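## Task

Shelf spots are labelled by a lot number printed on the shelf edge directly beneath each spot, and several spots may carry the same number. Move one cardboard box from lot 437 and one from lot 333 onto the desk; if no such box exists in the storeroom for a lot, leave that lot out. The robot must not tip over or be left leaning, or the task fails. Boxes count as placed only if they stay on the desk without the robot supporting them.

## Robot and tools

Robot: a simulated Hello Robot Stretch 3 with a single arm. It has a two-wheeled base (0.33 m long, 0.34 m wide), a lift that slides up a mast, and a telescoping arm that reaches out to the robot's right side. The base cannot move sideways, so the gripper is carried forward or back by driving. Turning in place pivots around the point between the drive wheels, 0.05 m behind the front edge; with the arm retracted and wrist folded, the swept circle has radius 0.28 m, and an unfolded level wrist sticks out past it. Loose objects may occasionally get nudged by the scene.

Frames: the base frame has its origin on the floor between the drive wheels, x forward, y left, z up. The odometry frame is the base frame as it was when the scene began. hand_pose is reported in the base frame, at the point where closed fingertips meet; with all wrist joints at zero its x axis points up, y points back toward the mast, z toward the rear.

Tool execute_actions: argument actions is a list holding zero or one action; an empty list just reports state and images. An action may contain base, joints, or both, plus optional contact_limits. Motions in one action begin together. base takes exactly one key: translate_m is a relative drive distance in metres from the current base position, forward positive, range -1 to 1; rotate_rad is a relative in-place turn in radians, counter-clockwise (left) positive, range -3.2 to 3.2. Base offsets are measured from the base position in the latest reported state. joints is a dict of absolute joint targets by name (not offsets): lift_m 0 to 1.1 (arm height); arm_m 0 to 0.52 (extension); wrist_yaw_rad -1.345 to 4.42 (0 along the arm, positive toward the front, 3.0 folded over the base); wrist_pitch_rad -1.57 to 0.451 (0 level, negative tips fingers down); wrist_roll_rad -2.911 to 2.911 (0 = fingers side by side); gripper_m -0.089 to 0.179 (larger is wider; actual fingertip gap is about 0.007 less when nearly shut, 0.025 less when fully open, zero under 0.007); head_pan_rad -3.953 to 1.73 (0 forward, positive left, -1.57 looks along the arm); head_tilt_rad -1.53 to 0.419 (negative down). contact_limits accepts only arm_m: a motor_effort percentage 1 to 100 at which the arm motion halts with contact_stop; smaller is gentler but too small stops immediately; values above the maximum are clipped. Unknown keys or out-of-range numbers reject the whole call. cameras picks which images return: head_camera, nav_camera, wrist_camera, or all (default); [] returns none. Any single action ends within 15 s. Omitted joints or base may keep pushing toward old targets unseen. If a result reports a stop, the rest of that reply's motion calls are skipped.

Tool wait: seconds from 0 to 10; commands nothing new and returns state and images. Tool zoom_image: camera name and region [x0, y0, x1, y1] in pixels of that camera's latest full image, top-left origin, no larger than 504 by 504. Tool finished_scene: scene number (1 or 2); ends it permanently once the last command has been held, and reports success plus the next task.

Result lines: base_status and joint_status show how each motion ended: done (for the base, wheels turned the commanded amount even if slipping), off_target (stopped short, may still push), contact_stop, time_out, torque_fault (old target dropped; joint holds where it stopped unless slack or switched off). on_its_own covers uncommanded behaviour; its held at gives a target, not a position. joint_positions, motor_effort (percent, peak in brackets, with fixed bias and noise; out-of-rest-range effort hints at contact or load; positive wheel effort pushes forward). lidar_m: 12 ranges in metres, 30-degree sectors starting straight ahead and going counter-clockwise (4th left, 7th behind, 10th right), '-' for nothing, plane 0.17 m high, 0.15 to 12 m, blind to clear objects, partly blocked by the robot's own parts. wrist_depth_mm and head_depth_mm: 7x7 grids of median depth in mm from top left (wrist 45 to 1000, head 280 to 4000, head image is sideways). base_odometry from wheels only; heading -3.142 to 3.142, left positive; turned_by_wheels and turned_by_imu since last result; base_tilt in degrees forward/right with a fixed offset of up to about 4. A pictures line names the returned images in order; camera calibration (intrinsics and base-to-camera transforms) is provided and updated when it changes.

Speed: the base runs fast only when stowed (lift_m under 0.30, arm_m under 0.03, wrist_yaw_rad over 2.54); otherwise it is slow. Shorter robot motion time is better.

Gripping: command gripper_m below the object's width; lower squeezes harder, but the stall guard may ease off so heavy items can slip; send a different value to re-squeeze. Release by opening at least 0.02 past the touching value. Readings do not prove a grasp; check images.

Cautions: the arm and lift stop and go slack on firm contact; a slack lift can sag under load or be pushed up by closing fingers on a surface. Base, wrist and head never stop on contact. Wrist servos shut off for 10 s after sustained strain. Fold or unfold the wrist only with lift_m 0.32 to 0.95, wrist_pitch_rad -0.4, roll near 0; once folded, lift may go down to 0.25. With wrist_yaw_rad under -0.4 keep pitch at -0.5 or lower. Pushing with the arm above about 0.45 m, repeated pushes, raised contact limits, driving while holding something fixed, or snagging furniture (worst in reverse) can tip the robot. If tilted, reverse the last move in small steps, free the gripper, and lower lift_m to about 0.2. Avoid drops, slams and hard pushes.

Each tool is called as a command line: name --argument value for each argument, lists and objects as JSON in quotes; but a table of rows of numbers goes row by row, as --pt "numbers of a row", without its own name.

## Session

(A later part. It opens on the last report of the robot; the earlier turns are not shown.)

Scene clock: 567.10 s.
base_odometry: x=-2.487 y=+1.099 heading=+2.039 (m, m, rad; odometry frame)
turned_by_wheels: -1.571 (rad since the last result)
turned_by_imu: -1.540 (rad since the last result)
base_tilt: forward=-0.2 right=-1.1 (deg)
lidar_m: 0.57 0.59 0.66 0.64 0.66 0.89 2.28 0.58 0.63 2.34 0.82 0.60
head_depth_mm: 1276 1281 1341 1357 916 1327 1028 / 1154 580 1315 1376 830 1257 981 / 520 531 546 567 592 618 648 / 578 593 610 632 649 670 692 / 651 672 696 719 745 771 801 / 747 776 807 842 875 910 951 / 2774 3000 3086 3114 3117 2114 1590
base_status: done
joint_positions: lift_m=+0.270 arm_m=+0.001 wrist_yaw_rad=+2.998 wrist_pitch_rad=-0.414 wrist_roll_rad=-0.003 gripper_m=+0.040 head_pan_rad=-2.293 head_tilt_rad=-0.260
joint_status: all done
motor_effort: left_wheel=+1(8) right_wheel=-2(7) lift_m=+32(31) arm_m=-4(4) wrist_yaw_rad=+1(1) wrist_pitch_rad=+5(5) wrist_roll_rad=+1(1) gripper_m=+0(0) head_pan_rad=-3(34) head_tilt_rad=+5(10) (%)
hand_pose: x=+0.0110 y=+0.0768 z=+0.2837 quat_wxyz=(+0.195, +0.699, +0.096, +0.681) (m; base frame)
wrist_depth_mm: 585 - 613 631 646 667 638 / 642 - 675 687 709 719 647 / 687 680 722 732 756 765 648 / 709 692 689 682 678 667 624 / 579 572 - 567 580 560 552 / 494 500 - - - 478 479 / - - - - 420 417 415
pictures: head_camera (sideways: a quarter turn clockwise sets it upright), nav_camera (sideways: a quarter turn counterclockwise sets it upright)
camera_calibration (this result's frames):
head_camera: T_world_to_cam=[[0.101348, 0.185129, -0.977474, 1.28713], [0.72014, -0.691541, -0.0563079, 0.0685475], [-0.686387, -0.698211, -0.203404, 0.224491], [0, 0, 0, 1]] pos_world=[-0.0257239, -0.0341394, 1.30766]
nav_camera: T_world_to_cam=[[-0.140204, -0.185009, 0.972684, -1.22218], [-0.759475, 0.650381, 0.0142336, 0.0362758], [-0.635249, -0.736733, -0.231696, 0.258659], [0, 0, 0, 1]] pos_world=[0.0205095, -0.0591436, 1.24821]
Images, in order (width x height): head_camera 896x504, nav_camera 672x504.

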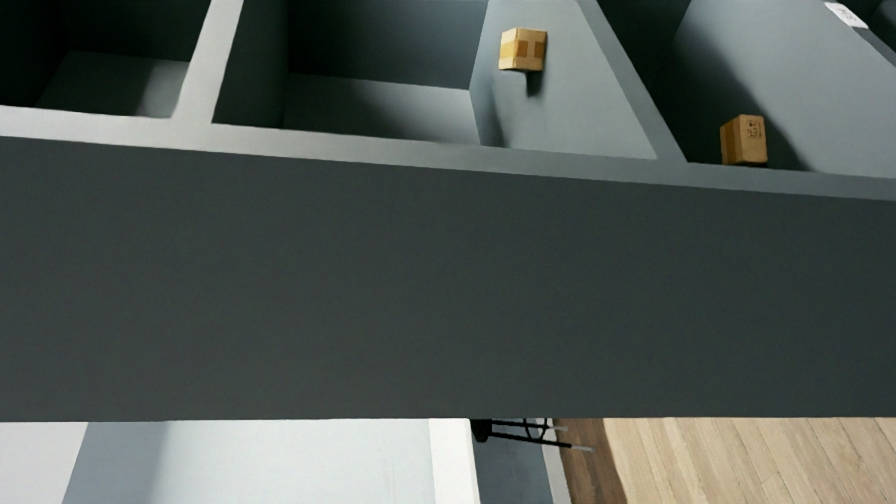

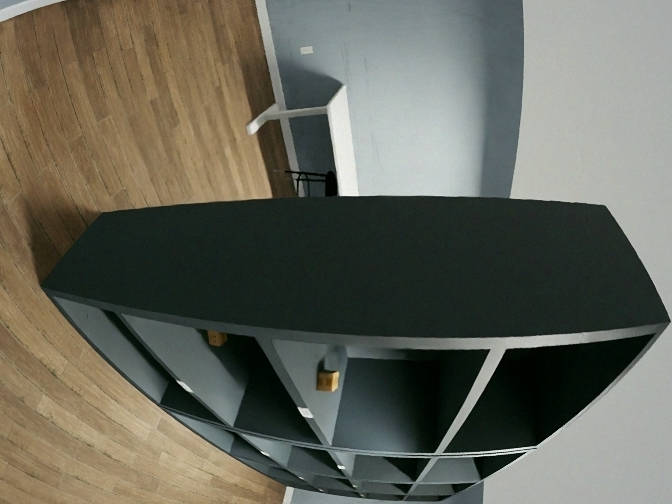

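execute_actions --actions '[{"base": {"translate_m": -0.9}, "joints": {"head_pan_rad": -1.57, "head_tilt_rad": -0.35}}]' --cameras '["nav_camera", "head_camera"]'

Scene clock: 576.70 s.
base_odometry: x=-2.081 y=+0.296 heading=+2.039 (m, m, rad; odometry frame)
turned_by_wheels: +0.000 (rad since the last result)
turned_by_imu: -0.001 (rad since the last result)
base_tilt: forward=-0.2 right=-1.1 (deg)
lidar_m: 1.46 0.90 0.65 0.62 0.64 0.87 2.33 0.57 0.60 0.83 0.58 0.56
head_depth_mm: 323 743 786 833 692 484 850 / 328 741 782 831 682 480 842 / 334 737 780 828 675 475 838 / 340 735 781 825 663 470 832 / 345 736 775 823 658 466 804 / 353 731 771 816 651 462 823 / 360 728 770 814 644 461 818
base_status: done
joint_positions: lift_m=+0.270 arm_m=+0.001 wrist_yaw_rad=+2.998 wrist_pitch_rad=-0.414 wrist_roll_rad=-0.003 gripper_m=+0.040 head_pan_rad=-1.577 head_tilt_rad=-0.346
joint_status: all done
motor_effort: left_wheel=+1(6) right_wheel=-1(9) lift_m=+31(31) arm_m=-4(4) wrist_yaw_rad=+1(0) wrist_pitch_rad=+5(5) wrist_roll_rad=+1(1) gripper_m=+0(1) head_pan_rad=+3(32) head_tilt_rad=-3(13) (%)
hand_pose: x=+0.0110 y=+0.0768 z=+0.2837 quat_wxyz=(+0.195, +0.699, +0.096, +0.681) (m; base frame)
wrist_depth_mm: 580 - 600 620 636 651 671 / 623 - 653 679 693 723 741 / 670 693 703 721 752 759 781 / 695 696 689 684 677 676 662 / 574 577 - 567 583 555 556 / 494 511 - - - 480 478 / - - - - 419 418 418
pictures: head_camera (sideways: a quarter turn clockwise sets it upright), nav_camera (sideways: a quarter turn counterclockwise sets it upright)
camera_calibration (this result's frames):
head_camera: T_world_to_cam=[[-0.0444719, 0.289079, -0.956272, 1.26031], [0.997225, -0.0443673, -0.0597885, 0.0713823], [-0.0597108, -0.956277, -0.286304, 0.328566], [0, 0, 0, 1]] pos_world=[0.0044831, -0.0469618, 1.30354]
nav_camera: T_world_to_cam=[[0.015074, -0.313981, 0.94931, -1.19259], [-0.999878, -0.00869415, 0.0130015, 0.0393479], [0.00417124, -0.94939, -0.314073, 0.361975], [0, 0, 0, 1]] pos_world=[0.0558103, -0.0304514, 1.24531]
Images, in order (width x height): head_camera 896x504, nav_camera 672x504.

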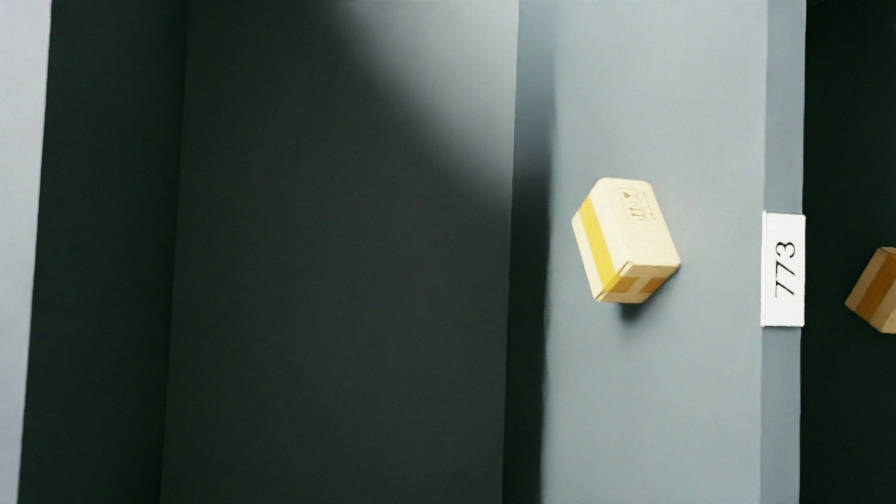

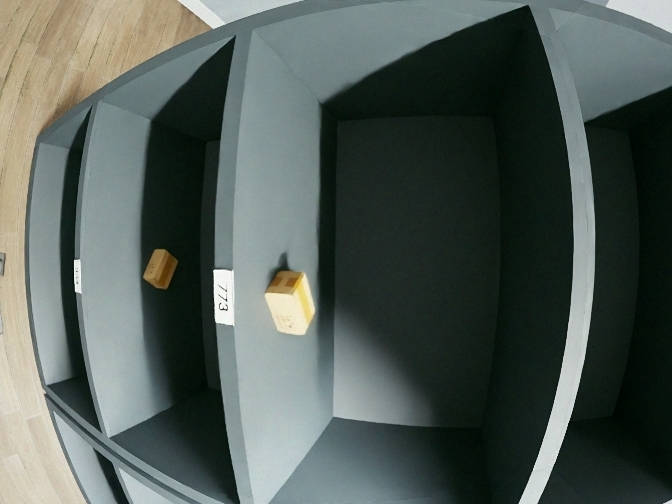

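zoom_image --camera "nav_camera" --region '[40, 220, 200, 340]'

Region (40, 220, 200, 340) of nav_camera's 672x504 image, scaled by 3.150, with more detail than that image has; it fills the top 378 rows of this view, and the rest is white.

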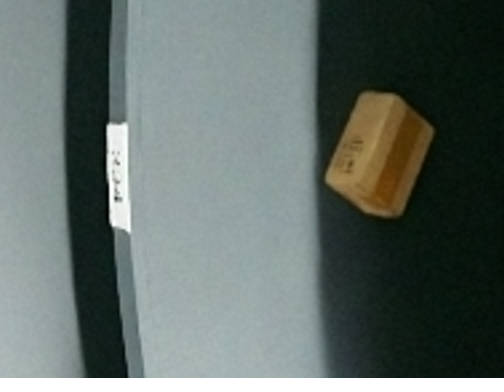

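execute_actions --actions '[{"joints": {"head_tilt_rad": -0.85}}]' --cameras '["head_camera"]'

Scene clock: 588.70 s.
base_odometry: x=-2.081 y=+0.296 heading=+2.039 (m, m, rad; odometry frame)
turned_by_wheels: +0.000 (rad since the last result)
turned_by_imu: +0.000 (rad since the last result)
base_tilt: forward=-0.3 right=-1.1 (deg)
lidar_m: 1.46 0.90 0.65 0.62 0.65 0.87 2.33 0.58 0.60 0.83 0.58 0.56
head_depth_mm: 694 749 554 480 906 949 1110 / 692 747 546 999 899 1150 1106 / 692 742 514 991 892 1142 1106 / 692 729 498 914 885 1135 1099 / 693 717 527 970 881 1133 1090 / 692 705 523 968 870 1119 1084 / 692 692 516 960 867 1117 1082
base_status: not commanded
joint_positions: lift_m=+0.270 arm_m=+0.001 wrist_yaw_rad=+2.998 wrist_pitch_rad=-0.414 wrist_roll_rad=-0.003 gripper_m=+0.040 head_pan_rad=-1.577 head_tilt_rad=-0.839
joint_status: all done
motor_effort: left_wheel=+1(1) right_wheel=-2(2) lift_m=+32(31) arm_m=-4(4) wrist_yaw_rad=+0(1) wrist_pitch_rad=+5(5) wrist_roll_rad=+1(1) gripper_m=+1(1) head_pan_rad=+3(3) head_tilt_rad=-6(37) (%)
hand_pose: x=+0.0110 y=+0.0768 z=+0.2837 quat_wxyz=(+0.195, +0.699, +0.096, +0.681) (m; base frame)
wrist_depth_mm: 579 - 608 625 638 661 671 / 620 - 664 676 689 720 740 / 664 690 712 723 747 767 778 / 705 692 690 683 686 682 660 / 581 583 - 565 581 559 554 / 498 507 - - - 478 472 / - - - - 419 419 416
pictures: head_camera (sideways: a quarter turn clockwise sets it upright)
camera_calibration (this result's frames):
head_camera: T_world_to_cam=[[-0.0420114, 0.707585, -0.705379, 0.933115], [0.997433, -0.0112706, -0.0707117, 0.085559], [-0.0579845, -0.706539, -0.705295, 0.873711], [0, 0, 0, 1]] pos_world=[0.00452389, -0.0419831, 1.28047]
Images, in order (width x height): head_camera 896x504.

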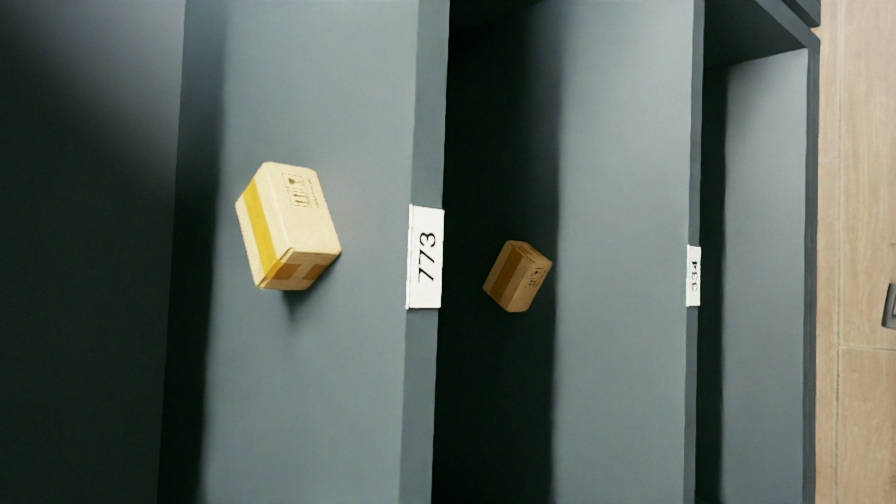

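zoom_image --camera "head_camera" --region '[640, 220, 760, 330]'

Region (640, 220, 760, 330) of head_camera's 896x504 image, scaled by 4.200, with more detail than that image has; it fills the top 462 rows of this view, and the rest is white.

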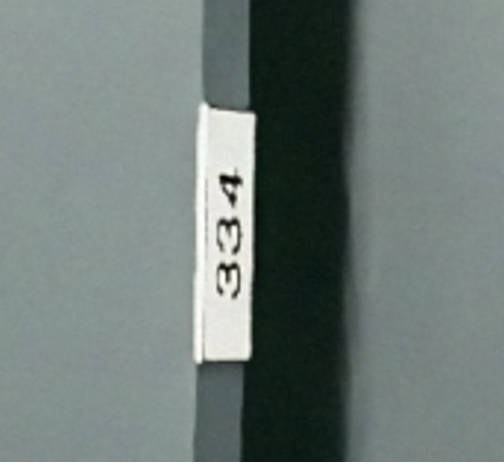

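execute_actions --actions '[{"base": {"translate_m": -0.9}}]' --cameras '["head_camera", "nav_camera"]'

Scene clock: 600.80 s.
base_odometry: x=-1.674 y=-0.507 heading=+2.039 (m, m, rad; odometry frame)
turned_by_wheels: +0.000 (rad since the last result)
turned_by_imu: -0.001 (rad since the last result)
base_tilt: forward=-0.3 right=-1.1 (deg)
lidar_m: 2.35 0.88 0.64 0.61 0.63 0.85 2.27 0.61 0.65 0.85 0.54 0.55
head_depth_mm: 704 760 554 1005 905 1044 1122 / 704 752 546 998 898 1155 1112 / 703 738 540 988 893 1146 1103 / 704 728 534 982 886 1136 1098 / 704 716 528 998 875 1133 1091 / 702 703 521 992 871 1124 1086 / 704 696 516 983 864 1119 1083
base_status: done
joint_positions: lift_m=+0.270 arm_m=+0.001 wrist_yaw_rad=+2.998 wrist_pitch_rad=-0.414 wrist_roll_rad=-0.003 gripper_m=+0.040 head_pan_rad=-1.577 head_tilt_rad=-0.839
joint_status: not commanded
motor_effort: left_wheel=+1(6) right_wheel=-1(9) lift_m=+31(32) arm_m=-4(4) wrist_yaw_rad=+2(1) wrist_pitch_rad=+5(5) wrist_roll_rad=+1(1) gripper_m=+0(0) head_pan_rad=+3(3) head_tilt_rad=-6(6) (%)
hand_pose: x=+0.0110 y=+0.0768 z=+0.2837 quat_wxyz=(+0.195, +0.699, +0.096, +0.681) (m; base frame)
wrist_depth_mm: 564 - 597 607 625 645 666 / 609 - 652 664 681 702 730 / 663 672 697 702 738 754 770 / 696 691 691 688 681 671 668 / 579 573 - 566 582 558 558 / 496 503 - - - 484 475 / - - - - 416 419 419
pictures: head_camera (sideways: a quarter turn clockwise sets it upright), nav_camera (sideways: a quarter turn counterclockwise sets it upright)
camera_calibration (this result's frames):
head_camera: T_world_to_cam=[[-0.0420604, 0.70771, -0.70525, 0.932949], [0.997434, -0.0111877, -0.0707126, 0.0855602], [-0.0579341, -0.706415, -0.705423, 0.873878], [0, 0, 0, 1]] pos_world=[0.00452686, -0.0419793, 1.28047]
nav_camera: T_world_to_cam=[[0.0127076, -0.726326, 0.687233, -0.850841], [-0.999901, -0.0133677, 0.00436102, 0.0506026], [0.0060192, -0.68722, -0.726424, 0.898458], [0, 0, 0, 1]] pos_world=[0.0560018, 0.000127367, 1.23717]
Images, in order (width x height): head_camera 896x504, nav_camera 672x504.

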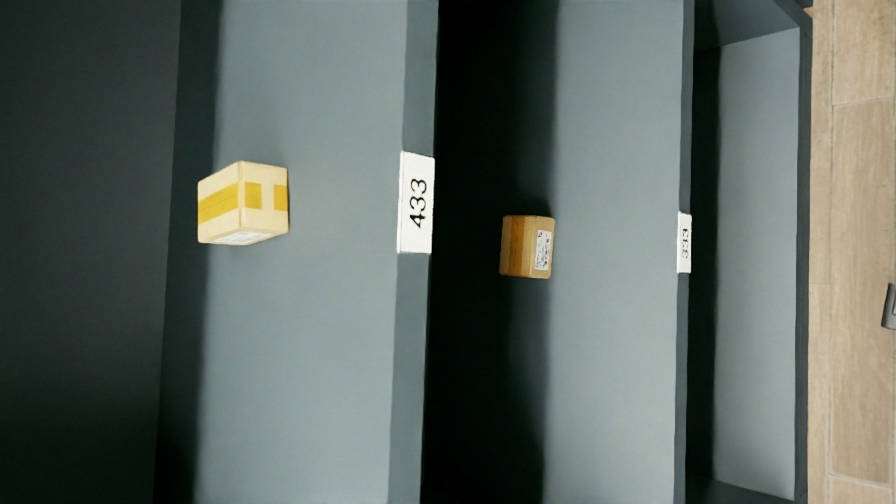

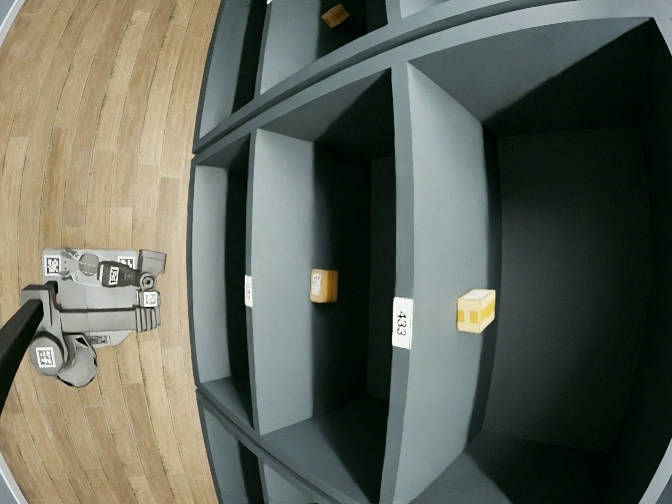

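zoom_image --camera "head_camera" --region '[480, 190, 720, 300]'

Region (480, 190, 720, 300) of head_camera's 896x504 image, scaled by 2.100, with more detail than that image has; it fills the top 231 rows of this view, and the rest is white.

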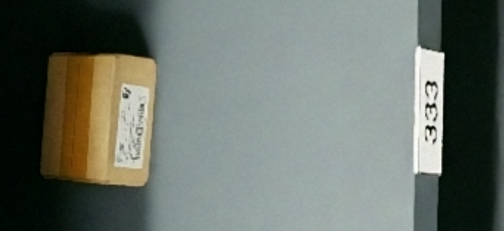

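execute_actions --actions '[{"base": {"translate_m": -0.02}, "joints": {"lift_m": 0.40}}]' --cameras '[]'

execute_actions --actions '[{"joints": {"lift_m": 0.56, "wrist_yaw_rad": 0.0, "gripper_m": 0.17}}]' --cameras '["wrist_camera"]'

Scene clock: 661.53 s.
base_odometry: x=-1.665 y=-0.524 heading=+2.040 (m, m, rad; odometry frame)
turned_by_wheels: +0.000 (rad since the last result)
turned_by_imu: +0.000 (rad since the last result)
base_tilt: forward=-0.4 right=-1.3 (deg)
lidar_m: 2.37 0.88 0.64 0.61 0.63 0.85 2.27 0.60 0.62 0.85 0.55 0.55
head_depth_mm: 706 760 554 1006 908 996 1116 / 705 752 548 1000 898 1152 1110 / 702 741 540 991 894 1142 1109 / 706 728 533 918 885 1138 1104 / 702 717 528 1002 876 1130 1106 / 701 704 522 988 869 1120 1089 / 705 692 515 982 865 1138 1081
base_status: done
joint_positions: lift_m=+0.400 arm_m=+0.001 wrist_yaw_rad=+2.998 wrist_pitch_rad=-0.414 wrist_roll_rad=-0.003 gripper_m=+0.040 head_pan_rad=-1.577 head_tilt_rad=-0.839
joint_status: all done
motor_effort: left_wheel=+1(7) right_wheel=-1(8) lift_m=+39(42) arm_m=-4(4) wrist_yaw_rad=+0(1) wrist_pitch_rad=+5(5) wrist_roll_rad=+1(1) gripper_m=+0(0) head_pan_rad=+3(3) head_tilt_rad=-6(6) (%)
hand_pose: x=+0.0109 y=+0.0768 z=+0.4134 quat_wxyz=(+0.195, +0.699, +0.096, +0.681) (m; base frame)
wrist_depth_mm: 567 - 596 605 619 643 665 / 611 - 648 678 679 700 713 / 665 692 713 734 743 766 801 / 720 753 759 794 814 823 833 / 755 759 - 749 770 757 719 / 659 641 - 641 - 627 628 / 570 563 - 574 553 553 547
pictures: none
No camera images: the call's "cameras" was empty. Leave "cameras" out to get every camera's image.

Scene clock: 664.03 s.
base_odometry: x=-1.665 y=-0.524 heading=+2.040 (m, m, rad; odometry frame)
turned_by_wheels: +0.000 (rad since the last result)
turned_by_imu: +0.000 (rad since the last result)
base_tilt: forward=-0.4 right=-1.2 (deg)
lidar_m: 2.38 0.88 0.64 0.61 0.63 0.85 2.28 0.60 0.63 0.85 0.55 0.55
head_depth_mm: 704 759 554 1009 903 1002 1115 / 705 750 547 1001 898 1151 1128 / 702 740 541 989 891 1136 1125 / 705 727 536 920 887 805 - / 703 716 528 995 878 1129 1090 / 702 705 522 986 871 1123 1089 / 705 693 516 982 865 1135 1088
base_status: not commanded
joint_positions: lift_m=+0.560 arm_m=+0.001 wrist_yaw_rad=+0.003 wrist_pitch_rad=-0.414 wrist_roll_rad=-0.003 gripper_m=+0.170 head_pan_rad=-1.577 head_tilt_rad=-0.839
joint_status: all done
motor_effort: left_wheel=+1(2) right_wheel=-2(1) lift_m=+39(41) arm_m=-4(4) wrist_yaw_rad=-3(4) wrist_pitch_rad=+5(5) wrist_roll_rad=+1(1) gripper_m=+1(87) head_pan_rad=+3(3) head_tilt_rad=-6(6) (%)
hand_pose: x=-0.0208 y=-0.3707 z=+0.5734 quat_wxyz=(+0.693, +0.147, -0.691, -0.144) (m; base frame)
wrist_depth_mm: 505 568 562 554 547 544 538 / 462 477 471 351 452 453 446 / 353 350 347 343 339 337 333 / 281 276 274 272 269 268 267 / 231 237 228 227 225 224 223 / 455 711 233 224 224 222 211 / 529 633 645 646 652 637 607
pictures: wrist_camera
camera_calibration (this result's frames):
wrist_camera: T_world_to_cam=[[-0.998892, -0.0409947, -0.0231285, -0.0160734], [-0.00482335, 0.577938, -0.816066, 0.71456], [0.0468212, -0.81505, -0.577495, 0.19615], [0, 0, 0, 1]] pos_world=[-0.021793, -0.253758, 0.696032]
Images, in order (width x height): wrist_camera 644x364.

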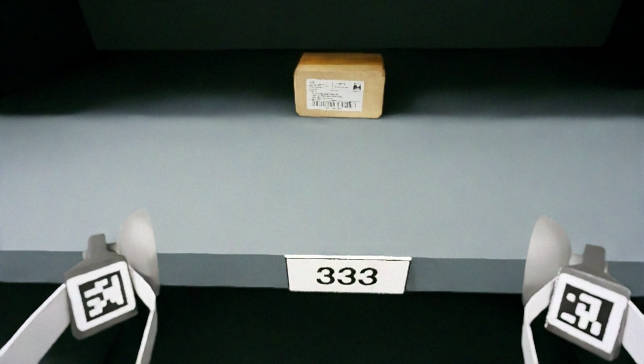

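execute_actions --actions '[{"joints": {"wrist_pitch_rad": -0.1, "lift_m": 0.49, "arm_m": 0.12}}]' --cameras '["wrist_camera"]'

Scene clock: 680.83 s.
base_odometry: x=-1.665 y=-0.524 heading=+2.040 (m, m, rad; odometry frame)
turned_by_wheels: +0.000 (rad since the last result)
turned_by_imu: +0.000 (rad since the last result)
base_tilt: forward=-0.3 right=-1.1 (deg)
lidar_m: 2.37 0.88 0.64 0.61 0.63 0.85 2.27 0.60 0.63 0.85 0.56 0.55
head_depth_mm: 703 759 553 1011 904 997 1123 / 705 751 548 996 899 1153 1110 / 705 742 540 988 894 801 - / 704 728 535 916 884 - 1101 / 702 716 527 999 887 1135 1092 / 704 704 521 993 869 1127 1092 / 703 694 515 982 866 1138 1086
base_status: not commanded
joint_positions: lift_m=+0.490 arm_m=+0.120 wrist_yaw_rad=+0.002 wrist_pitch_rad=-0.123 wrist_roll_rad=-0.003 gripper_m=+0.170 head_pan_rad=-1.577 head_tilt_rad=-0.839
joint_status: all done
motor_effort: left_wheel=+1(1) right_wheel=-2(1) lift_m=+31(36) arm_m=+4(7) wrist_yaw_rad=-2(4) wrist_pitch_rad=+9(11) wrist_roll_rad=+1(1) gripper_m=+1(1) head_pan_rad=+2(2) head_tilt_rad=-6(6) (%)
hand_pose: x=-0.0209 y=-0.5161 z=+0.5736 quat_wxyz=(+0.707, +0.044, -0.705, -0.043) (m; base frame)
wrist_depth_mm: 451 448 448 438 436 432 428 / 472 473 466 462 456 450 447 / 496 496 487 484 480 473 470 / 368 367 367 237 337 368 368 / 259 275 259 243 243 257 256 / 208 195 198 199 198 199 208 / 156 162 162 161 161 161 151
pictures: wrist_camera
camera_calibration (this result's frames):
wrist_camera: T_world_to_cam=[[-0.998911, -0.0452741, -0.0112526, -0.0311611], [-0.00378254, 0.319012, -0.947743, 0.740684], [0.0464979, -0.946669, -0.318836, -0.138517], [0, 0, 0, 1]] pos_world=[-0.0218848, -0.368827, 0.657464]
Images, in order (width x height): wrist_camera 644x364.

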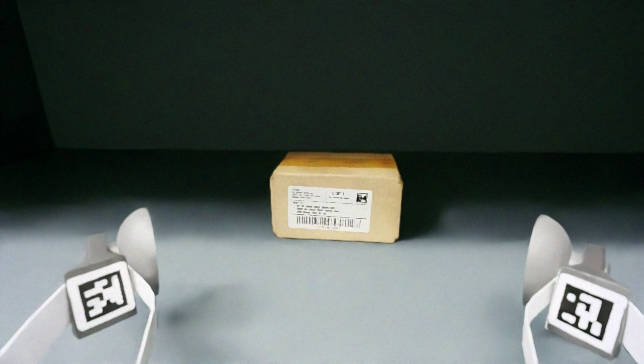

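execute_actions --actions '[{"joints": {"arm_m": 0.25}, "contact_limits": {"arm_m": 15}}]' --cameras '["wrist_camera"]'

Scene clock: 690.10 s.
base_odometry: x=-1.665 y=-0.524 heading=+2.040 (m, m, rad; odometry frame)
turned_by_wheels: +0.000 (rad since the last result)
turned_by_imu: +0.000 (rad since the last result)
base_tilt: forward=-0.2 right=-1.3 (deg)
lidar_m: 2.37 0.88 0.64 0.61 0.63 0.85 2.28 0.60 0.63 0.85 0.55 0.55
head_depth_mm: 705 759 553 1003 905 1002 1115 / 704 750 547 998 898 1152 1114 / 704 740 541 993 913 1177 1101 / 704 728 533 918 891 1159 1096 / 703 714 528 1000 873 1128 1092 / 704 705 521 990 874 1118 1093 / 703 692 516 979 864 1136 1082
base_status: not commanded
joint_positions: lift_m=+0.490 arm_m=+0.250 wrist_yaw_rad=+0.002 wrist_pitch_rad=-0.122 wrist_roll_rad=-0.003 gripper_m=+0.170 head_pan_rad=-1.577 head_tilt_rad=-0.839
joint_status: all done
motor_effort: left_wheel=+1(1) right_wheel=-1(2) lift_m=+31(31) arm_m=+4(5) wrist_yaw_rad=-2(2) wrist_pitch_rad=+9(9) wrist_roll_rad=+1(1) gripper_m=+0(1) head_pan_rad=+3(3) head_tilt_rad=-6(6) (%)
contact_limits: arm_m 15 (drawing in: default 32, maximum 52; extending or still: default 44, maximum 72)
hand_pose: x=-0.0210 y=-0.6461 z=+0.5736 quat_wxyz=(+0.707, +0.044, -0.705, -0.043) (m; base frame)
wrist_depth_mm: 333 330 325 322 321 316 315 / 350 348 341 338 335 332 329 / 367 363 361 354 348 344 345 / 370 369 365 365 359 357 357 / 258 274 243 151 161 255 256 / 208 195 117 117 117 198 207 / 156 161 118 114 110 161 150
pictures: wrist_camera
camera_calibration (this result's frames):
wrist_camera: T_world_to_cam=[[-0.998917, -0.0451482, -0.0112385, -0.0370063], [-0.00374054, 0.318703, -0.947847, 0.782102], [0.0463753, -0.946779, -0.318527, -0.261828], [0, 0, 0, 1]] pos_world=[-0.0218983, -0.498822, 0.657498]
Images, in order (width x height): wrist_camera 644x364.

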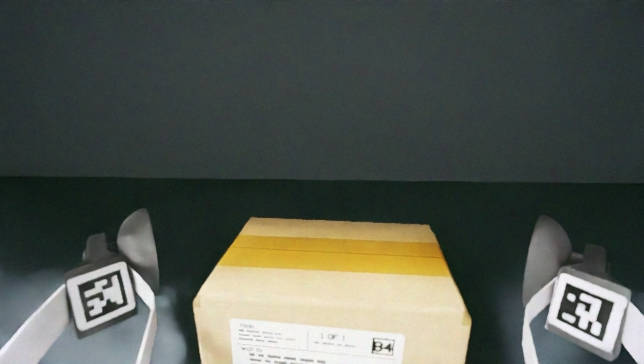

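execute_actions --actions '[{"joints": {"gripper_m": 0.05}}]' --cameras '["wrist_camera"]'

Scene clock: 698.07 s.
base_odometry: x=-1.665 y=-0.524 heading=+2.040 (m, m, rad; odometry frame)
turned_by_wheels: +0.000 (rad since the last result)
turned_by_imu: +0.000 (rad since the last result)
base_tilt: forward=-0.3 right=-1.3 (deg)
lidar_m: 2.37 0.88 0.64 0.61 0.63 0.85 2.27 0.60 0.63 0.85 0.55 0.55
head_depth_mm: 707 757 554 1008 907 1002 1118 / 702 753 546 1000 897 1150 1116 / 704 740 540 989 917 1176 1104 / 704 728 534 917 896 1161 1100 / 702 716 527 1008 875 1132 1095 / 703 703 522 991 869 1124 1085 / 702 694 515 986 861 1131 1084
base_status: not commanded
joint_positions: lift_m=+0.490 arm_m=+0.250 wrist_yaw_rad=+0.002 wrist_pitch_rad=-0.122 wrist_roll_rad=-0.003 gripper_m=+0.051 head_pan_rad=-1.577 head_tilt_rad=-0.839
joint_status: all done
motor_effort: left_wheel=+1(1) right_wheel=-2(2) lift_m=+32(31) arm_m=+4(5) wrist_yaw_rad=-3(3) wrist_pitch_rad=+8(9) wrist_roll_rad=+1(1) gripper_m=-23(98) head_pan_rad=+3(3) head_tilt_rad=-6(6) (%)
hand_pose: x=-0.0210 y=-0.6461 z=+0.5739 quat_wxyz=(+0.707, +0.044, -0.705, -0.042) (m; base frame)
wrist_depth_mm: 334 331 326 324 320 315 314 / 349 346 342 336 332 332 326 / 366 364 357 356 352 346 344 / 370 368 367 365 364 357 350 / 257 259 152 152 152 274 258 / 199 209 133 124 117 - 199 / 165 156 143 129 118 155 161
pictures: wrist_camera
camera_calibration (this result's frames):
wrist_camera: T_world_to_cam=[[-0.998918, -0.0451266, -0.0112053, -0.0370188], [-0.0037253, 0.317889, -0.94812, 0.781953], [0.0463475, -0.947053, -0.317714, -0.26245], [0, 0, 0, 1]] pos_world=[-0.0219018, -0.498799, 0.657587]
Images, in order (width x height): wrist_camera 644x364.

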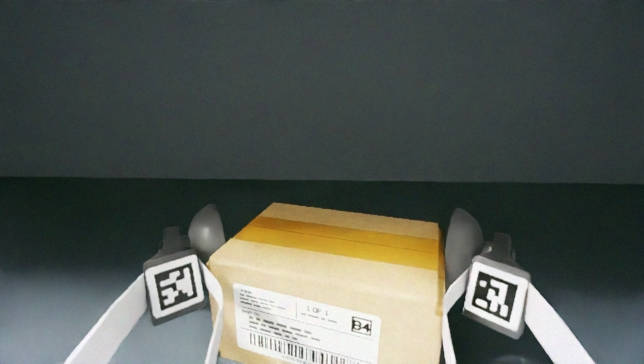

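execute_actions --actions '[{"joints": {"lift_m": 0.52, "arm_m": 0.22}}]' --cameras '[]'

execute_actions --actions '[{"joints": {"arm_m": 0.0}}]' --cameras '["wrist_camera"]'

Scene clock: 764.57 s.
base_odometry: x=-1.665 y=-0.524 heading=+2.040 (m, m, rad; odometry frame)
turned_by_wheels: +0.000 (rad since the last result)
turned_by_imu: +0.000 (rad since the last result)
base_tilt: forward=-0.4 right=-1.2 (deg)
lidar_m: 2.37 0.88 0.64 0.61 0.63 0.85 2.27 0.60 0.63 0.85 0.55 0.55
head_depth_mm: 705 757 554 1010 904 1000 1117 / 704 753 547 1002 898 1151 1116 / 702 740 540 990 911 - 1104 / 703 729 534 882 857 1156 1098 / 703 718 528 997 877 1127 1097 / 704 703 521 992 869 1121 1090 / 700 692 514 987 863 1142 1084
base_status: not commanded
joint_positions: lift_m=+0.520 arm_m=+0.220 wrist_yaw_rad=+0.002 wrist_pitch_rad=-0.123 wrist_roll_rad=-0.003 gripper_m=+0.057 head_pan_rad=-1.577 head_tilt_rad=-0.839
joint_status: all done
on_its_own: gripper_m is held at +0.056, not at your +0.050, by its stall guard, which is not easing now
motor_effort: left_wheel=+0(1) right_wheel=-2(2) lift_m=+40(40) arm_m=-4(4) wrist_yaw_rad=-2(3) wrist_pitch_rad=+9(9) wrist_roll_rad=+1(1) gripper_m=-20(20) head_pan_rad=+3(2) head_tilt_rad=-7(6) (%)
hand_pose: x=-0.0210 y=-0.6166 z=+0.6032 quat_wxyz=(+0.707, +0.044, -0.705, -0.043) (m; base frame)
wrist_depth_mm: 361 357 354 351 349 342 340 / 378 373 372 365 361 359 355 / 400 392 389 384 382 376 370 / 417 408 405 401 395 394 389 / 319 319 154 154 155 338 318 / 245 257 132 124 117 - 245 / 201 194 142 128 117 192 200
pictures: none
No camera images: the call's "cameras" was empty. Leave "cameras" out to get every camera's image.

Scene clock: 767.43 s.
base_odometry: x=-1.665 y=-0.524 heading=+2.040 (m, m, rad; odometry frame)
turned_by_wheels: +0.000 (rad since the last result)
turned_by_imu: +0.000 (rad since the last result)
base_tilt: forward=-0.3 right=-1.3 (deg)
lidar_m: 2.37 0.88 0.64 0.61 0.63 0.85 2.28 0.60 0.63 0.85 0.55 0.55
head_depth_mm: 705 758 554 1005 906 1003 1115 / 705 748 547 1000 897 1154 1127 / 703 739 541 993 888 1147 1121 / 703 728 534 983 883 721 - / 705 718 528 1001 875 1149 1092 / 702 705 521 988 870 1124 1085 / 703 694 515 977 867 1131 1086
base_status: not commanded
joint_positions: lift_m=+0.520 arm_m=+0.001 wrist_yaw_rad=+0.002 wrist_pitch_rad=-0.123 wrist_roll_rad=-0.003 gripper_m=+0.057 head_pan_rad=-1.577 head_tilt_rad=-0.840
joint_status: all done
on_its_own: gripper_m is held at +0.056, not at your +0.050, by its stall guard, which is not easing now
motor_effort: left_wheel=+1(1) right_wheel=-2(2) lift_m=+40(40) arm_m=-4(4) wrist_yaw_rad=-2(2) wrist_pitch_rad=+9(9) wrist_roll_rad=+1(1) gripper_m=-21(20) head_pan_rad=+2(3) head_tilt_rad=-6(6) (%)
hand_pose: x=-0.0210 y=-0.3971 z=+0.6031 quat_wxyz=(+0.707, +0.045, -0.705, -0.043) (m; base frame)
wrist_depth_mm: 498 549 549 548 543 534 529 / 496 585 587 570 567 572 546 / 503 616 608 603 595 594 567 / 451 456 458 457 456 455 454 / 320 320 154 154 155 340 320 / 247 259 132 124 117 - 245 / 202 197 142 128 117 194 201
pictures: wrist_camera
camera_calibration (this result's frames):
wrist_camera: T_world_to_cam=[[-0.99893, -0.04484, -0.0112827, -0.0253626], [-0.003648, 0.319684, -0.947517, 0.730848], [0.0460936, -0.946463, -0.319506, -0.0160577], [0, 0, 0, 1]] pos_world=[-0.0219292, -0.249976, 0.687074]
Images, in order (width x height): wrist_camera 644x364.

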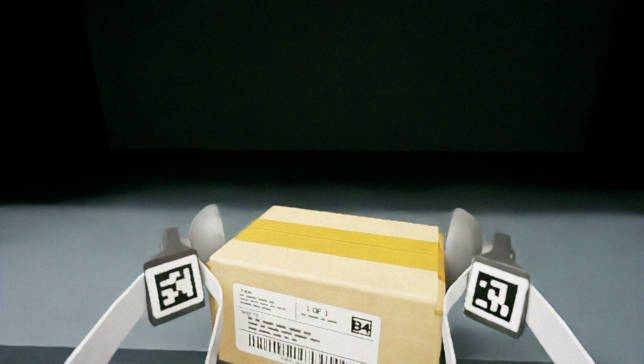

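execute_actions --actions '[{"joints": {"lift_m": 0.58, "wrist_yaw_rad": 1.2}}]' --cameras '[]'

execute_actions --actions '[{"joints": {"wrist_pitch_rad": -0.4, "wrist_yaw_rad": 2.62, "head_pan_rad": 0.0, "head_tilt_rad": -0.4}}]' --cameras '["wrist_camera"]'

Scene clock: 779.97 s.
base_odometry: x=-1.665 y=-0.524 heading=+2.040 (m, m, rad; odometry frame)
turned_by_wheels: +0.000 (rad since the last result)
turned_by_imu: +0.000 (rad since the last result)
base_tilt: forward=-0.3 right=-1.3 (deg)
lidar_m: 2.37 0.88 0.64 0.61 0.63 0.86 2.28 0.60 0.63 0.85 0.55 0.55
head_depth_mm: 704 757 553 1008 902 999 1117 / 703 753 547 1000 898 1156 1127 / 703 739 540 991 890 1142 1122 / 705 730 534 982 886 1137 1114 / 706 716 528 1001 882 1127 1110 / 702 702 521 992 871 1128 1097 / 703 693 515 982 867 790 1055
base_status: not commanded
joint_positions: lift_m=+0.580 arm_m=+0.001 wrist_yaw_rad=+1.197 wrist_pitch_rad=-0.124 wrist_roll_rad=-0.003 gripper_m=+0.057 head_pan_rad=-1.577 head_tilt_rad=-0.840
joint_status: all done
on_its_own: gripper_m is held at +0.056, not at your +0.050, by its stall guard, which is not easing now
motor_effort: left_wheel=+1(1) right_wheel=-2(2) lift_m=+40(42) arm_m=-4(4) wrist_yaw_rad=+2(4) wrist_pitch_rad=+9(9) wrist_roll_rad=+1(1) gripper_m=-20(20) head_pan_rad=+3(3) head_tilt_rad=-6(7) (%)
hand_pose: x=+0.2125 y=-0.2377 z=+0.6630 quat_wxyz=(+0.609, +0.433, -0.557, +0.362) (m; base frame)
wrist_depth_mm: - - - - 349 365 402 / - - - - 366 383 432 / - - - - 384 407 457 / - - - 759 406 434 489 / - - 154 154 155 438 443 / - - 132 124 117 - 342 / 986 944 142 128 118 295 277
pictures: none
No camera images: the call's "cameras" was empty. Leave "cameras" out to get every camera's image.

Scene clock: 781.67 s.
base_odometry: x=-1.665 y=-0.524 heading=+2.040 (m, m, rad; odometry frame)
turned_by_wheels: +0.000 (rad since the last result)
turned_by_imu: +0.000 (rad since the last result)
base_tilt: forward=-0.3 right=-1.0 (deg)
lidar_m: 2.37 0.88 0.64 0.61 0.63 0.85 2.27 0.60 0.63 0.85 0.56 0.55
head_depth_mm: 1131 1196 1261 1310 1413 1118 1281 / 2019 2155 2290 2383 1459 1584 1390 / 2012 2151 2273 2434 2440 1796 1427 / 1999 2139 2277 2461 2418 1771 1401 / 1987 2129 2261 2435 2362 1764 1392 / 1982 2109 2280 2429 2397 1748 1385 / 1896 1918 1963 2026 2058 1737 1386
base_status: not commanded
joint_positions: lift_m=+0.580 arm_m=+0.001 wrist_yaw_rad=+2.617 wrist_pitch_rad=-0.419 wrist_roll_rad=-0.003 gripper_m=+0.057 head_pan_rad=-0.007 head_tilt_rad=-0.409
joint_status: all done
on_its_own: gripper_m is held at +0.056, not at your +0.050, by its stall guard, which is not easing now
motor_effort: left_wheel=+1(1) right_wheel=-2(2) lift_m=+40(40) arm_m=-3(4) wrist_yaw_rad=+2(5) wrist_pitch_rad=+7(9) wrist_roll_rad=+1(1) gripper_m=-21(20) head_pan_rad=+3(34) head_tilt_rad=+5(32) (%)
hand_pose: x=+0.0911 y=+0.0483 z=+0.5923 quat_wxyz=(+0.322, +0.705, -0.037, +0.631) (m; base frame)
wrist_depth_mm: 505 552 614 703 803 917 - / 538 593 667 762 889 - - / 567 634 714 820 976 - - / 616 687 791 915 - - - / 671 726 154 154 154 - 967 / - 766 132 124 117 - 839 / - 750 142 128 117 717 730
pictures: wrist_camera
camera_calibration (this result's frames):
wrist_camera: T_world_to_cam=[[0.88347, -0.467907, -0.0232943, -0.0374713], [-0.288849, -0.504889, -0.813421, 0.565039], [0.368845, 0.725362, -0.581208, 0.441809], [0, 0, 0, 1]] pos_world=[0.0333566, -0.0527227, 0.715525]
Images, in order (width x height): wrist_camera 644x364.

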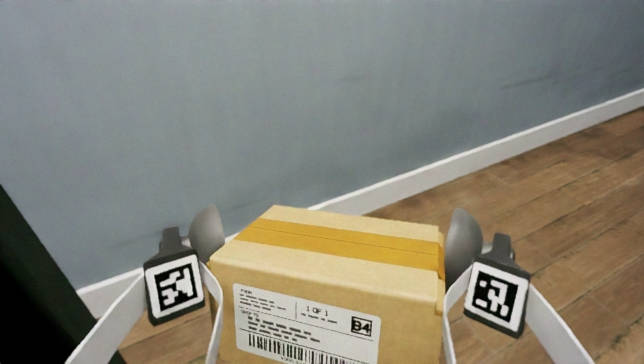

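execute_actions --actions '[{"joints": {"lift_m": 0.285}}]' --cameras '["wrist_camera"]'

Scene clock: 788.50 s.
base_odometry: x=-1.665 y=-0.524 heading=+2.040 (m, m, rad; odometry frame)
turned_by_wheels: +0.000 (rad since the last result)
turned_by_imu: +0.000 (rad since the last result)
base_tilt: forward=-0.2 right=-1.3 (deg)
lidar_m: 2.37 0.88 0.64 0.61 0.63 0.85 2.28 0.60 0.62 0.85 0.55 0.55
head_depth_mm: 1127 1190 1259 1307 1419 1123 1278 / 2007 2128 2286 2399 1452 1572 1381 / 1996 2122 2278 2478 2448 1774 1425 / 2000 2146 2262 2434 2418 1789 1418 / 1995 2130 2269 2440 2381 1767 1394 / 1981 2116 2265 2457 2375 1747 1391 / 1873 1903 1965 2004 2044 1746 1382
base_status: not commanded
joint_positions: lift_m=+0.285 arm_m=+0.001 wrist_yaw_rad=+2.617 wrist_pitch_rad=-0.420 wrist_roll_rad=-0.003 gripper_m=+0.057 head_pan_rad=-0.007 head_tilt_rad=-0.409
joint_status: all done
on_its_own: gripper_m is held at +0.056, not at your +0.050, by its stall guard, which is not easing now
motor_effort: left_wheel=+1(1) right_wheel=-2(2) lift_m=+32(32) arm_m=-4(3) wrist_yaw_rad=+2(1) wrist_pitch_rad=+8(8) wrist_roll_rad=+1(1) gripper_m=-21(21) head_pan_rad=+3(3) head_tilt_rad=+5(4) (%)
hand_pose: x=+0.0910 y=+0.0481 z=+0.2972 quat_wxyz=(+0.322, +0.705, -0.036, +0.631) (m; base frame)
wrist_depth_mm: 505 564 622 704 808 953 - / 540 588 668 755 877 - - / 572 639 703 805 864 856 838 / 612 650 691 698 695 692 686 / 591 587 154 154 154 593 578 / - 520 132 124 117 - 485 / - - 140 128 118 422 429
pictures: wrist_camera
camera_calibration (this result's frames):
wrist_camera: T_world_to_cam=[[0.883538, -0.467777, -0.0233541, -0.0442909], [-0.289399, -0.506052, -0.812502, 0.324731], [0.368251, 0.724635, -0.58249, 0.270935], [0, 0, 0, 1]] pos_world=[0.0333371, -0.0527169, 0.420627]
Images, in order (width x height): wrist_camera 644x364.

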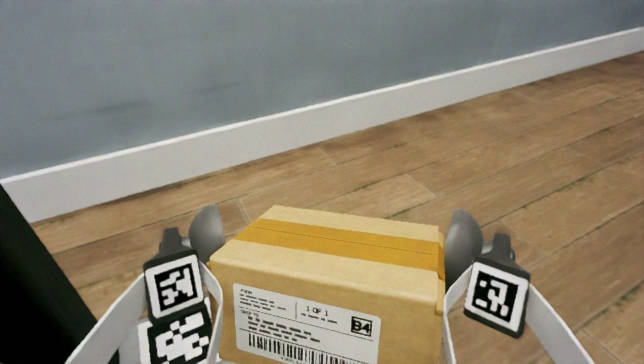

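execute_actions --actions '[{"base": {"translate_m": 1.0}}]' --cameras '[]'

execute_actions --actions '[{"base": {"translate_m": 0.82}}]' --cameras '[]'

Scene clock: 828.43 s.
base_odometry: x=-2.117 y=+0.368 heading=+2.040 (m, m, rad; odometry frame)
turned_by_wheels: +0.000 (rad since the last result)
turned_by_imu: +0.001 (rad since the last result)
base_tilt: forward=-0.5 right=-1.3 (deg)
lidar_m: 1.38 0.90 0.65 0.62 0.64 0.87 1.58 0.64 0.71 0.83 0.50 1.44
head_depth_mm: 1163 1241 1330 1435 1538 1654 1440 / 1161 1236 1323 1416 1533 1636 1434 / 1165 1240 1317 1414 1524 1640 1414 / 1155 1229 1310 1408 1530 1634 1418 / 1148 1227 1311 1406 1521 1604 1399 / 1148 1223 1297 1414 1514 1613 1391 / 1143 1222 1301 1388 1508 1614 1391
base_status: done
joint_positions: lift_m=+0.285 arm_m=+0.001 wrist_yaw_rad=+2.618 wrist_pitch_rad=-0.421 wrist_roll_rad=-0.003 gripper_m=+0.057 head_pan_rad=-0.007 head_tilt_rad=-0.408
joint_status: not commanded
on_its_own: gripper_m is held at +0.056, not at your +0.050, by its stall guard, which is not easing now
motor_effort: left_wheel=+0(8) right_wheel=-2(4) lift_m=+32(32) arm_m=-4(4) wrist_yaw_rad=+1(2) wrist_pitch_rad=+8(8) wrist_roll_rad=+1(1) gripper_m=-20(21) head_pan_rad=+3(3) head_tilt_rad=+4(4) (%)
hand_pose: x=+0.0909 y=+0.0482 z=+0.2972 quat_wxyz=(+0.322, +0.705, -0.036, +0.631) (m; base frame)
wrist_depth_mm: 513 568 629 712 818 969 - / 548 604 676 782 923 - - / 588 649 721 820 871 856 854 / 618 683 708 694 691 684 680 / 596 597 154 154 154 596 573 / - 518 132 124 117 - 492 / - - 139 128 117 423 430
pictures: none
No camera images: the call's "cameras" was empty. Leave "cameras" out to get every camera's image.

Scene clock: 832.93 s.
base_odometry: x=-2.488 y=+1.099 heading=+2.040 (m, m, rad; odometry frame)
turned_by_wheels: +0.000 (rad since the last result)
turned_by_imu: +0.001 (rad since the last result)
base_tilt: forward=-0.3 right=-1.2 (deg)
lidar_m: 0.57 0.59 0.66 0.64 0.66 0.89 2.29 0.58 0.63 2.33 0.82 0.59
head_depth_mm: 458 487 522 558 604 657 720 / 457 486 518 557 601 653 717 / 454 483 516 556 600 652 715 / 453 482 515 554 597 650 710 / 452 480 513 551 596 647 707 / 451 480 512 549 592 644 703 / 449 477 510 548 590 643 698
base_status: done
joint_positions: lift_m=+0.285 arm_m=+0.001 wrist_yaw_rad=+2.618 wrist_pitch_rad=-0.421 wrist_roll_rad=-0.003 gripper_m=+0.057 head_pan_rad=-0.007 head_tilt_rad=-0.408
joint_status: not commanded
on_its_own: gripper_m is held at +0.056, not at your +0.050, by its stall guard, which is not easing now
motor_effort: left_wheel=+0(8) right_wheel=-2(4) lift_m=+32(32) arm_m=-4(4) wrist_yaw_rad=+2(1) wrist_pitch_rad=+8(8) wrist_roll_rad=+1(1) gripper_m=-21(21) head_pan_rad=+3(3) head_tilt_rad=+4(4) (%)
hand_pose: x=+0.0908 y=+0.0482 z=+0.2972 quat_wxyz=(+0.322, +0.705, -0.036, +0.631) (m; base frame)
wrist_depth_mm: 527 574 640 718 732 557 451 / 555 601 691 786 778 583 464 / 593 655 745 815 784 617 490 / 623 685 715 703 693 629 498 / 598 594 153 154 155 582 510 / - 521 132 124 117 - 489 / - - 139 128 117 421 431
pictures: none
No camera images: the call's "cameras" was empty. Leave "cameras" out to get every camera's image.

execute_actions --actions '[{"base": {"rotate_rad": -1.571}}]' --cameras '["nav_camera"]'

Scene clock: 838.23 s.
base_odometry: x=-2.487 y=+1.099 heading=+0.469 (m, m, rad; odometry frame)
turned_by_wheels: -1.571 (rad since the last result)
turned_by_imu: -1.540 (rad since the last result)
base_tilt: forward=-0.2 right=-1.2 (deg)
lidar_m: 2.15 0.80 0.59 0.57 0.59 0.66 0.64 0.66 0.91 1.41 0.58 0.64
head_depth_mm: 2647 2791 2957 3176 2496 1830 1397 / 2647 2772 2952 3182 2470 1795 1422 / 2631 2813 2968 3143 2425 1793 1414 / 2640 2809 2975 3175 2434 1772 1414 / 2620 2814 2969 3175 2381 1779 1403 / 2393 2455 2593 2720 2306 1744 1401 / 1600 1669 1715 1754 1810 1677 1395
base_status: done
joint_positions: lift_m=+0.285 arm_m=+0.001 wrist_yaw_rad=+2.618 wrist_pitch_rad=-0.421 wrist_roll_rad=-0.003 gripper_m=+0.057 head_pan_rad=-0.007 head_tilt_rad=-0.408
joint_status: not commanded
on_its_own: gripper_m is held at +0.056, not at your +0.050, by its stall guard, which is not easing now
motor_effort: left_wheel=+1(8) right_wheel=-2(7) lift_m=+32(33) arm_m=-4(4) wrist_yaw_rad=+1(1) wrist_pitch_rad=+8(8) wrist_roll_rad=+1(1) gripper_m=-21(21) head_pan_rad=+3(3) head_tilt_rad=+3(4) (%)
hand_pose: x=+0.0908 y=+0.0481 z=+0.2972 quat_wxyz=(+0.322, +0.705, -0.036, +0.631) (m; base frame)
wrist_depth_mm: 474 520 568 643 743 857 - / 507 553 625 706 812 949 - / 544 596 665 760 825 868 844 / 566 628 680 699 698 688 679 / 596 589 154 154 154 587 574 / - 521 132 124 117 - 488 / - - 140 128 118 423 431
pictures: nav_camera (sideways: a quarter turn counterclockwise sets it upright)
camera_calibration (this result's frames):
nav_camera: T_world_to_cam=[[0.372187, 0.0144653, 0.928045, -1.167], [0.00881477, -0.999889, 0.01205, 0.0344346], [0.928116, 0.00369566, -0.372273, 0.432081], [0, 0, 0, 1]] pos_world=[0.0330191, 0.049715, 1.24347]
Images, in order (width x height): nav_camera 672x504.

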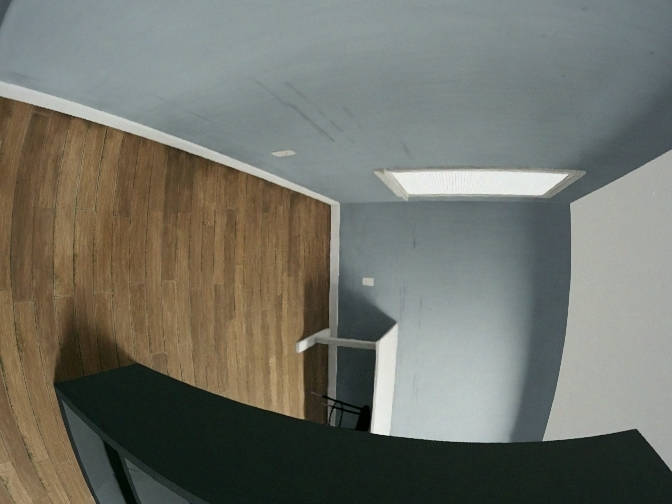

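execute_actions --actions '[{"base": {"translate_m": 1.0}}]' --cameras '[]'

execute_actions --actions '[{"base": {"translate_m": 1.0}, "joints": {"head_pan_rad": -1.2, "head_tilt_rad": -0.6}}]' --cameras '["nav_camera"]'

Scene clock: 853.67 s.
base_odometry: x=-1.595 y=+1.551 heading=+0.469 (m, m, rad; odometry frame)
turned_by_wheels: +0.000 (rad since the last result)
turned_by_imu: +0.001 (rad since the last result)
base_tilt: forward=-0.3 right=-1.1 (deg)
lidar_m: 2.12 0.79 0.58 0.56 0.58 0.80 1.63 0.64 0.49 0.67 2.12 1.83
head_depth_mm: 1792 1906 2038 1988 2272 1809 1440 / 1783 1900 2040 2182 2278 1799 1432 / 1788 1889 2053 2182 2322 1801 1423 / 1783 1901 2010 2168 2298 1781 1410 / 1783 1887 2025 2176 2282 1768 1402 / 1772 1907 2000 2183 2282 1754 1399 / 1601 1642 1632 1738 1783 1667 1395
base_status: done
joint_positions: lift_m=+0.285 arm_m=+0.001 wrist_yaw_rad=+2.618 wrist_pitch_rad=-0.421 wrist_roll_rad=-0.003 gripper_m=+0.057 head_pan_rad=-0.007 head_tilt_rad=-0.408
joint_status: not commanded
on_its_own: gripper_m is held at +0.056, not at your +0.050, by its stall guard, which is not easing now
motor_effort: left_wheel=+1(7) right_wheel=-2(4) lift_m=+32(32) arm_m=-4(4) wrist_yaw_rad=+2(2) wrist_pitch_rad=+8(8) wrist_roll_rad=+1(1) gripper_m=-21(20) head_pan_rad=+3(3) head_tilt_rad=+4(3) (%)
hand_pose: x=+0.0908 y=+0.0481 z=+0.2972 quat_wxyz=(+0.322, +0.705, -0.036, +0.631) (m; base frame)
wrist_depth_mm: 474 513 579 636 738 855 - / 501 551 614 698 812 949 - / 530 588 670 748 822 860 842 / 568 623 683 692 689 691 677 / 588 596 154 154 154 597 568 / - 526 132 124 117 - 488 / - - 139 128 117 423 430
pictures: none
No camera images: the call's "cameras" was empty. Leave "cameras" out to get every camera's image.

Scene clock: 858.77 s.
base_odometry: x=-0.703 y=+2.003 heading=+0.469 (m, m, rad; odometry frame)
turned_by_wheels: +0.000 (rad since the last result)
turned_by_imu: +0.001 (rad since the last result)
base_tilt: forward=-0.4 right=-1.3 (deg)
lidar_m: 1.13 0.78 0.57 0.55 0.58 0.79 2.26 1.25 1.66 3.69 1.00 1.04
head_depth_mm: 3354 3531 3603 2615 1941 1539 1269 / 3456 3717 3754 2595 1915 1522 1257 / 3228 3764 1827 2446 1892 1498 1248 / 2408 2719 1755 1264 1877 1491 1234 / 1984 2173 1738 1124 1696 1486 1238 / 1666 1810 1688 1110 1680 1474 1230 / 1438 1533 1544 1096 1196 1371 1213
base_status: done
joint_positions: lift_m=+0.285 arm_m=+0.001 wrist_yaw_rad=+2.618 wrist_pitch_rad=-0.421 wrist_roll_rad=-0.003 gripper_m=+0.057 head_pan_rad=-1.193 head_tilt_rad=-0.593
joint_status: all done
on_its_own: gripper_m is held at +0.056, not at your +0.050, by its stall guard, which is not easing now
motor_effort: left_wheel=+0(9) right_wheel=-2(6) lift_m=+32(33) arm_m=-4(4) wrist_yaw_rad=+1(1) wrist_pitch_rad=+8(8) wrist_roll_rad=+1(1) gripper_m=-21(20) head_pan_rad=-3(36) head_tilt_rad=-5(24) (%)
hand_pose: x=+0.0908 y=+0.0481 z=+0.2971 quat_wxyz=(+0.322, +0.705, -0.036, +0.631) (m; base frame)
wrist_depth_mm: 465 504 560 633 720 837 906 / 492 541 611 680 799 920 938 / 524 582 662 745 823 855 856 / 558 615 678 706 692 686 680 / 581 590 153 154 154 590 570 / - 518 133 124 117 - 489 / - - 140 128 117 424 428
pictures: nav_camera (sideways: a quarter turn counterclockwise sets it upright)
camera_calibration (this result's frames):
nav_camera: T_world_to_cam=[[0.213881, -0.492685, 0.843514, -1.05578], [-0.922759, -0.385274, 0.00894162, 0.0441665], [0.320579, -0.780273, -0.537032, 0.650175], [0, 0, 0, 1]] pos_world=[0.0581334, 0.00416591, 1.23933]
Images, in order (width x height): nav_camera 672x504.

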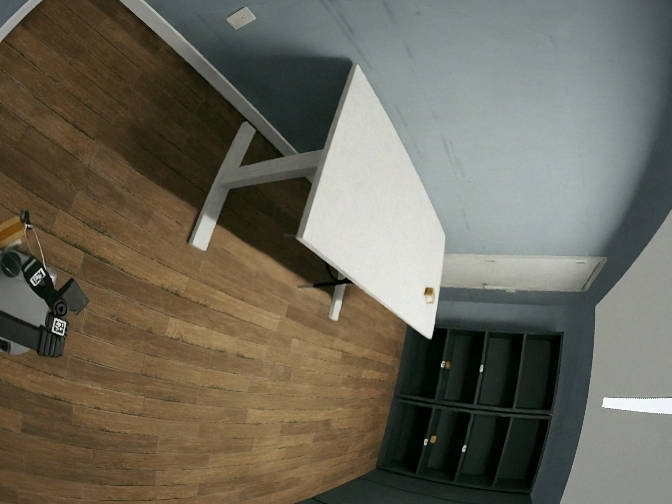

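execute_actions --actions '[{"base": {"translate_m": 0.65}, "joints": {"head_pan_rad": -1.57, "head_tilt_rad": -0.7}}]' --cameras '["nav_camera"]'

Scene clock: 876.20 s.
base_odometry: x=-0.123 y=+2.296 heading=+0.469 (m, m, rad; odometry frame)
turned_by_wheels: +0.000 (rad since the last result)
turned_by_imu: +0.000 (rad since the last result)
base_tilt: forward=-0.4 right=-1.1 (deg)
lidar_m: 0.48 0.50 0.57 0.55 0.57 0.78 1.86 1.87 2.58 0.73 0.68 0.50
head_depth_mm: 3377 3759 3173 2223 1673 1429 1212 / 3387 3674 2958 996 1582 1414 1198 / 3406 3707 1379 982 1574 1413 1192 / 3467 3648 1362 973 1551 1398 1179 / 3305 2973 1337 961 1000 1288 1176 / 1872 1812 1312 950 1581 1376 1166 / 1297 1334 1235 943 1384 1324 1160
base_status: done
joint_positions: lift_m=+0.285 arm_m=+0.001 wrist_yaw_rad=+2.618 wrist_pitch_rad=-0.421 wrist_roll_rad=-0.003 gripper_m=+0.057 head_pan_rad=-1.563 head_tilt_rad=-0.691
joint_status: all done
on_its_own: gripper_m is held at +0.056, not at your +0.050, by its stall guard, which is not easing now
motor_effort: left_wheel=+1(9) right_wheel=-1(4) lift_m=+33(32) arm_m=-4(4) wrist_yaw_rad=+1(1) wrist_pitch_rad=+8(8) wrist_roll_rad=+1(1) gripper_m=-21(20) head_pan_rad=-2(22) head_tilt_rad=-6(17) (%)
hand_pose: x=+0.0908 y=+0.0481 z=+0.2971 quat_wxyz=(+0.322, +0.705, -0.036, +0.631) (m; base frame)
wrist_depth_mm: 456 503 557 623 628 476 382 / 488 536 606 675 669 498 396 / 522 582 649 732 699 521 412 / 560 610 677 705 677 541 422 / 585 596 153 154 154 531 440 / - 517 132 124 117 - 450 / - - 139 128 117 423 430
pictures: nav_camera (sideways: a quarter turn counterclockwise sets it upright)
camera_calibration (this result's frames):
nav_camera: T_world_to_cam=[[0.0218335, -0.616705, 0.786892, -0.980783], [-0.99963, -0.026246, 0.00716664, 0.0469473], [0.0162331, -0.786757, -0.617049, 0.756132], [0, 0, 0, 1]] pos_world=[0.0560695, -0.00872965, 1.238]
Images, in order (width x height): nav_camera 672x504.

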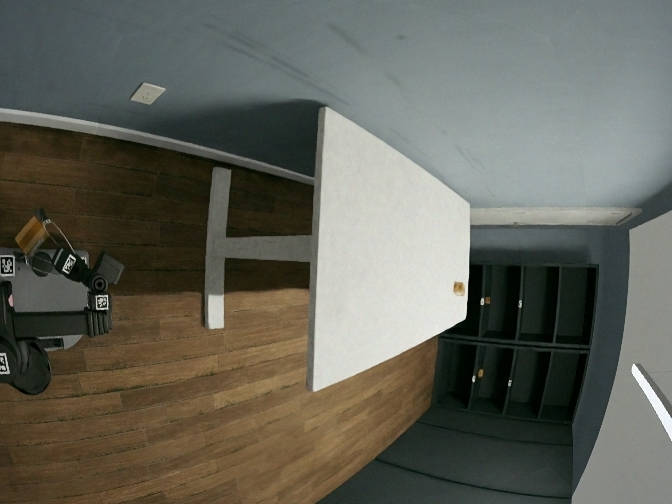

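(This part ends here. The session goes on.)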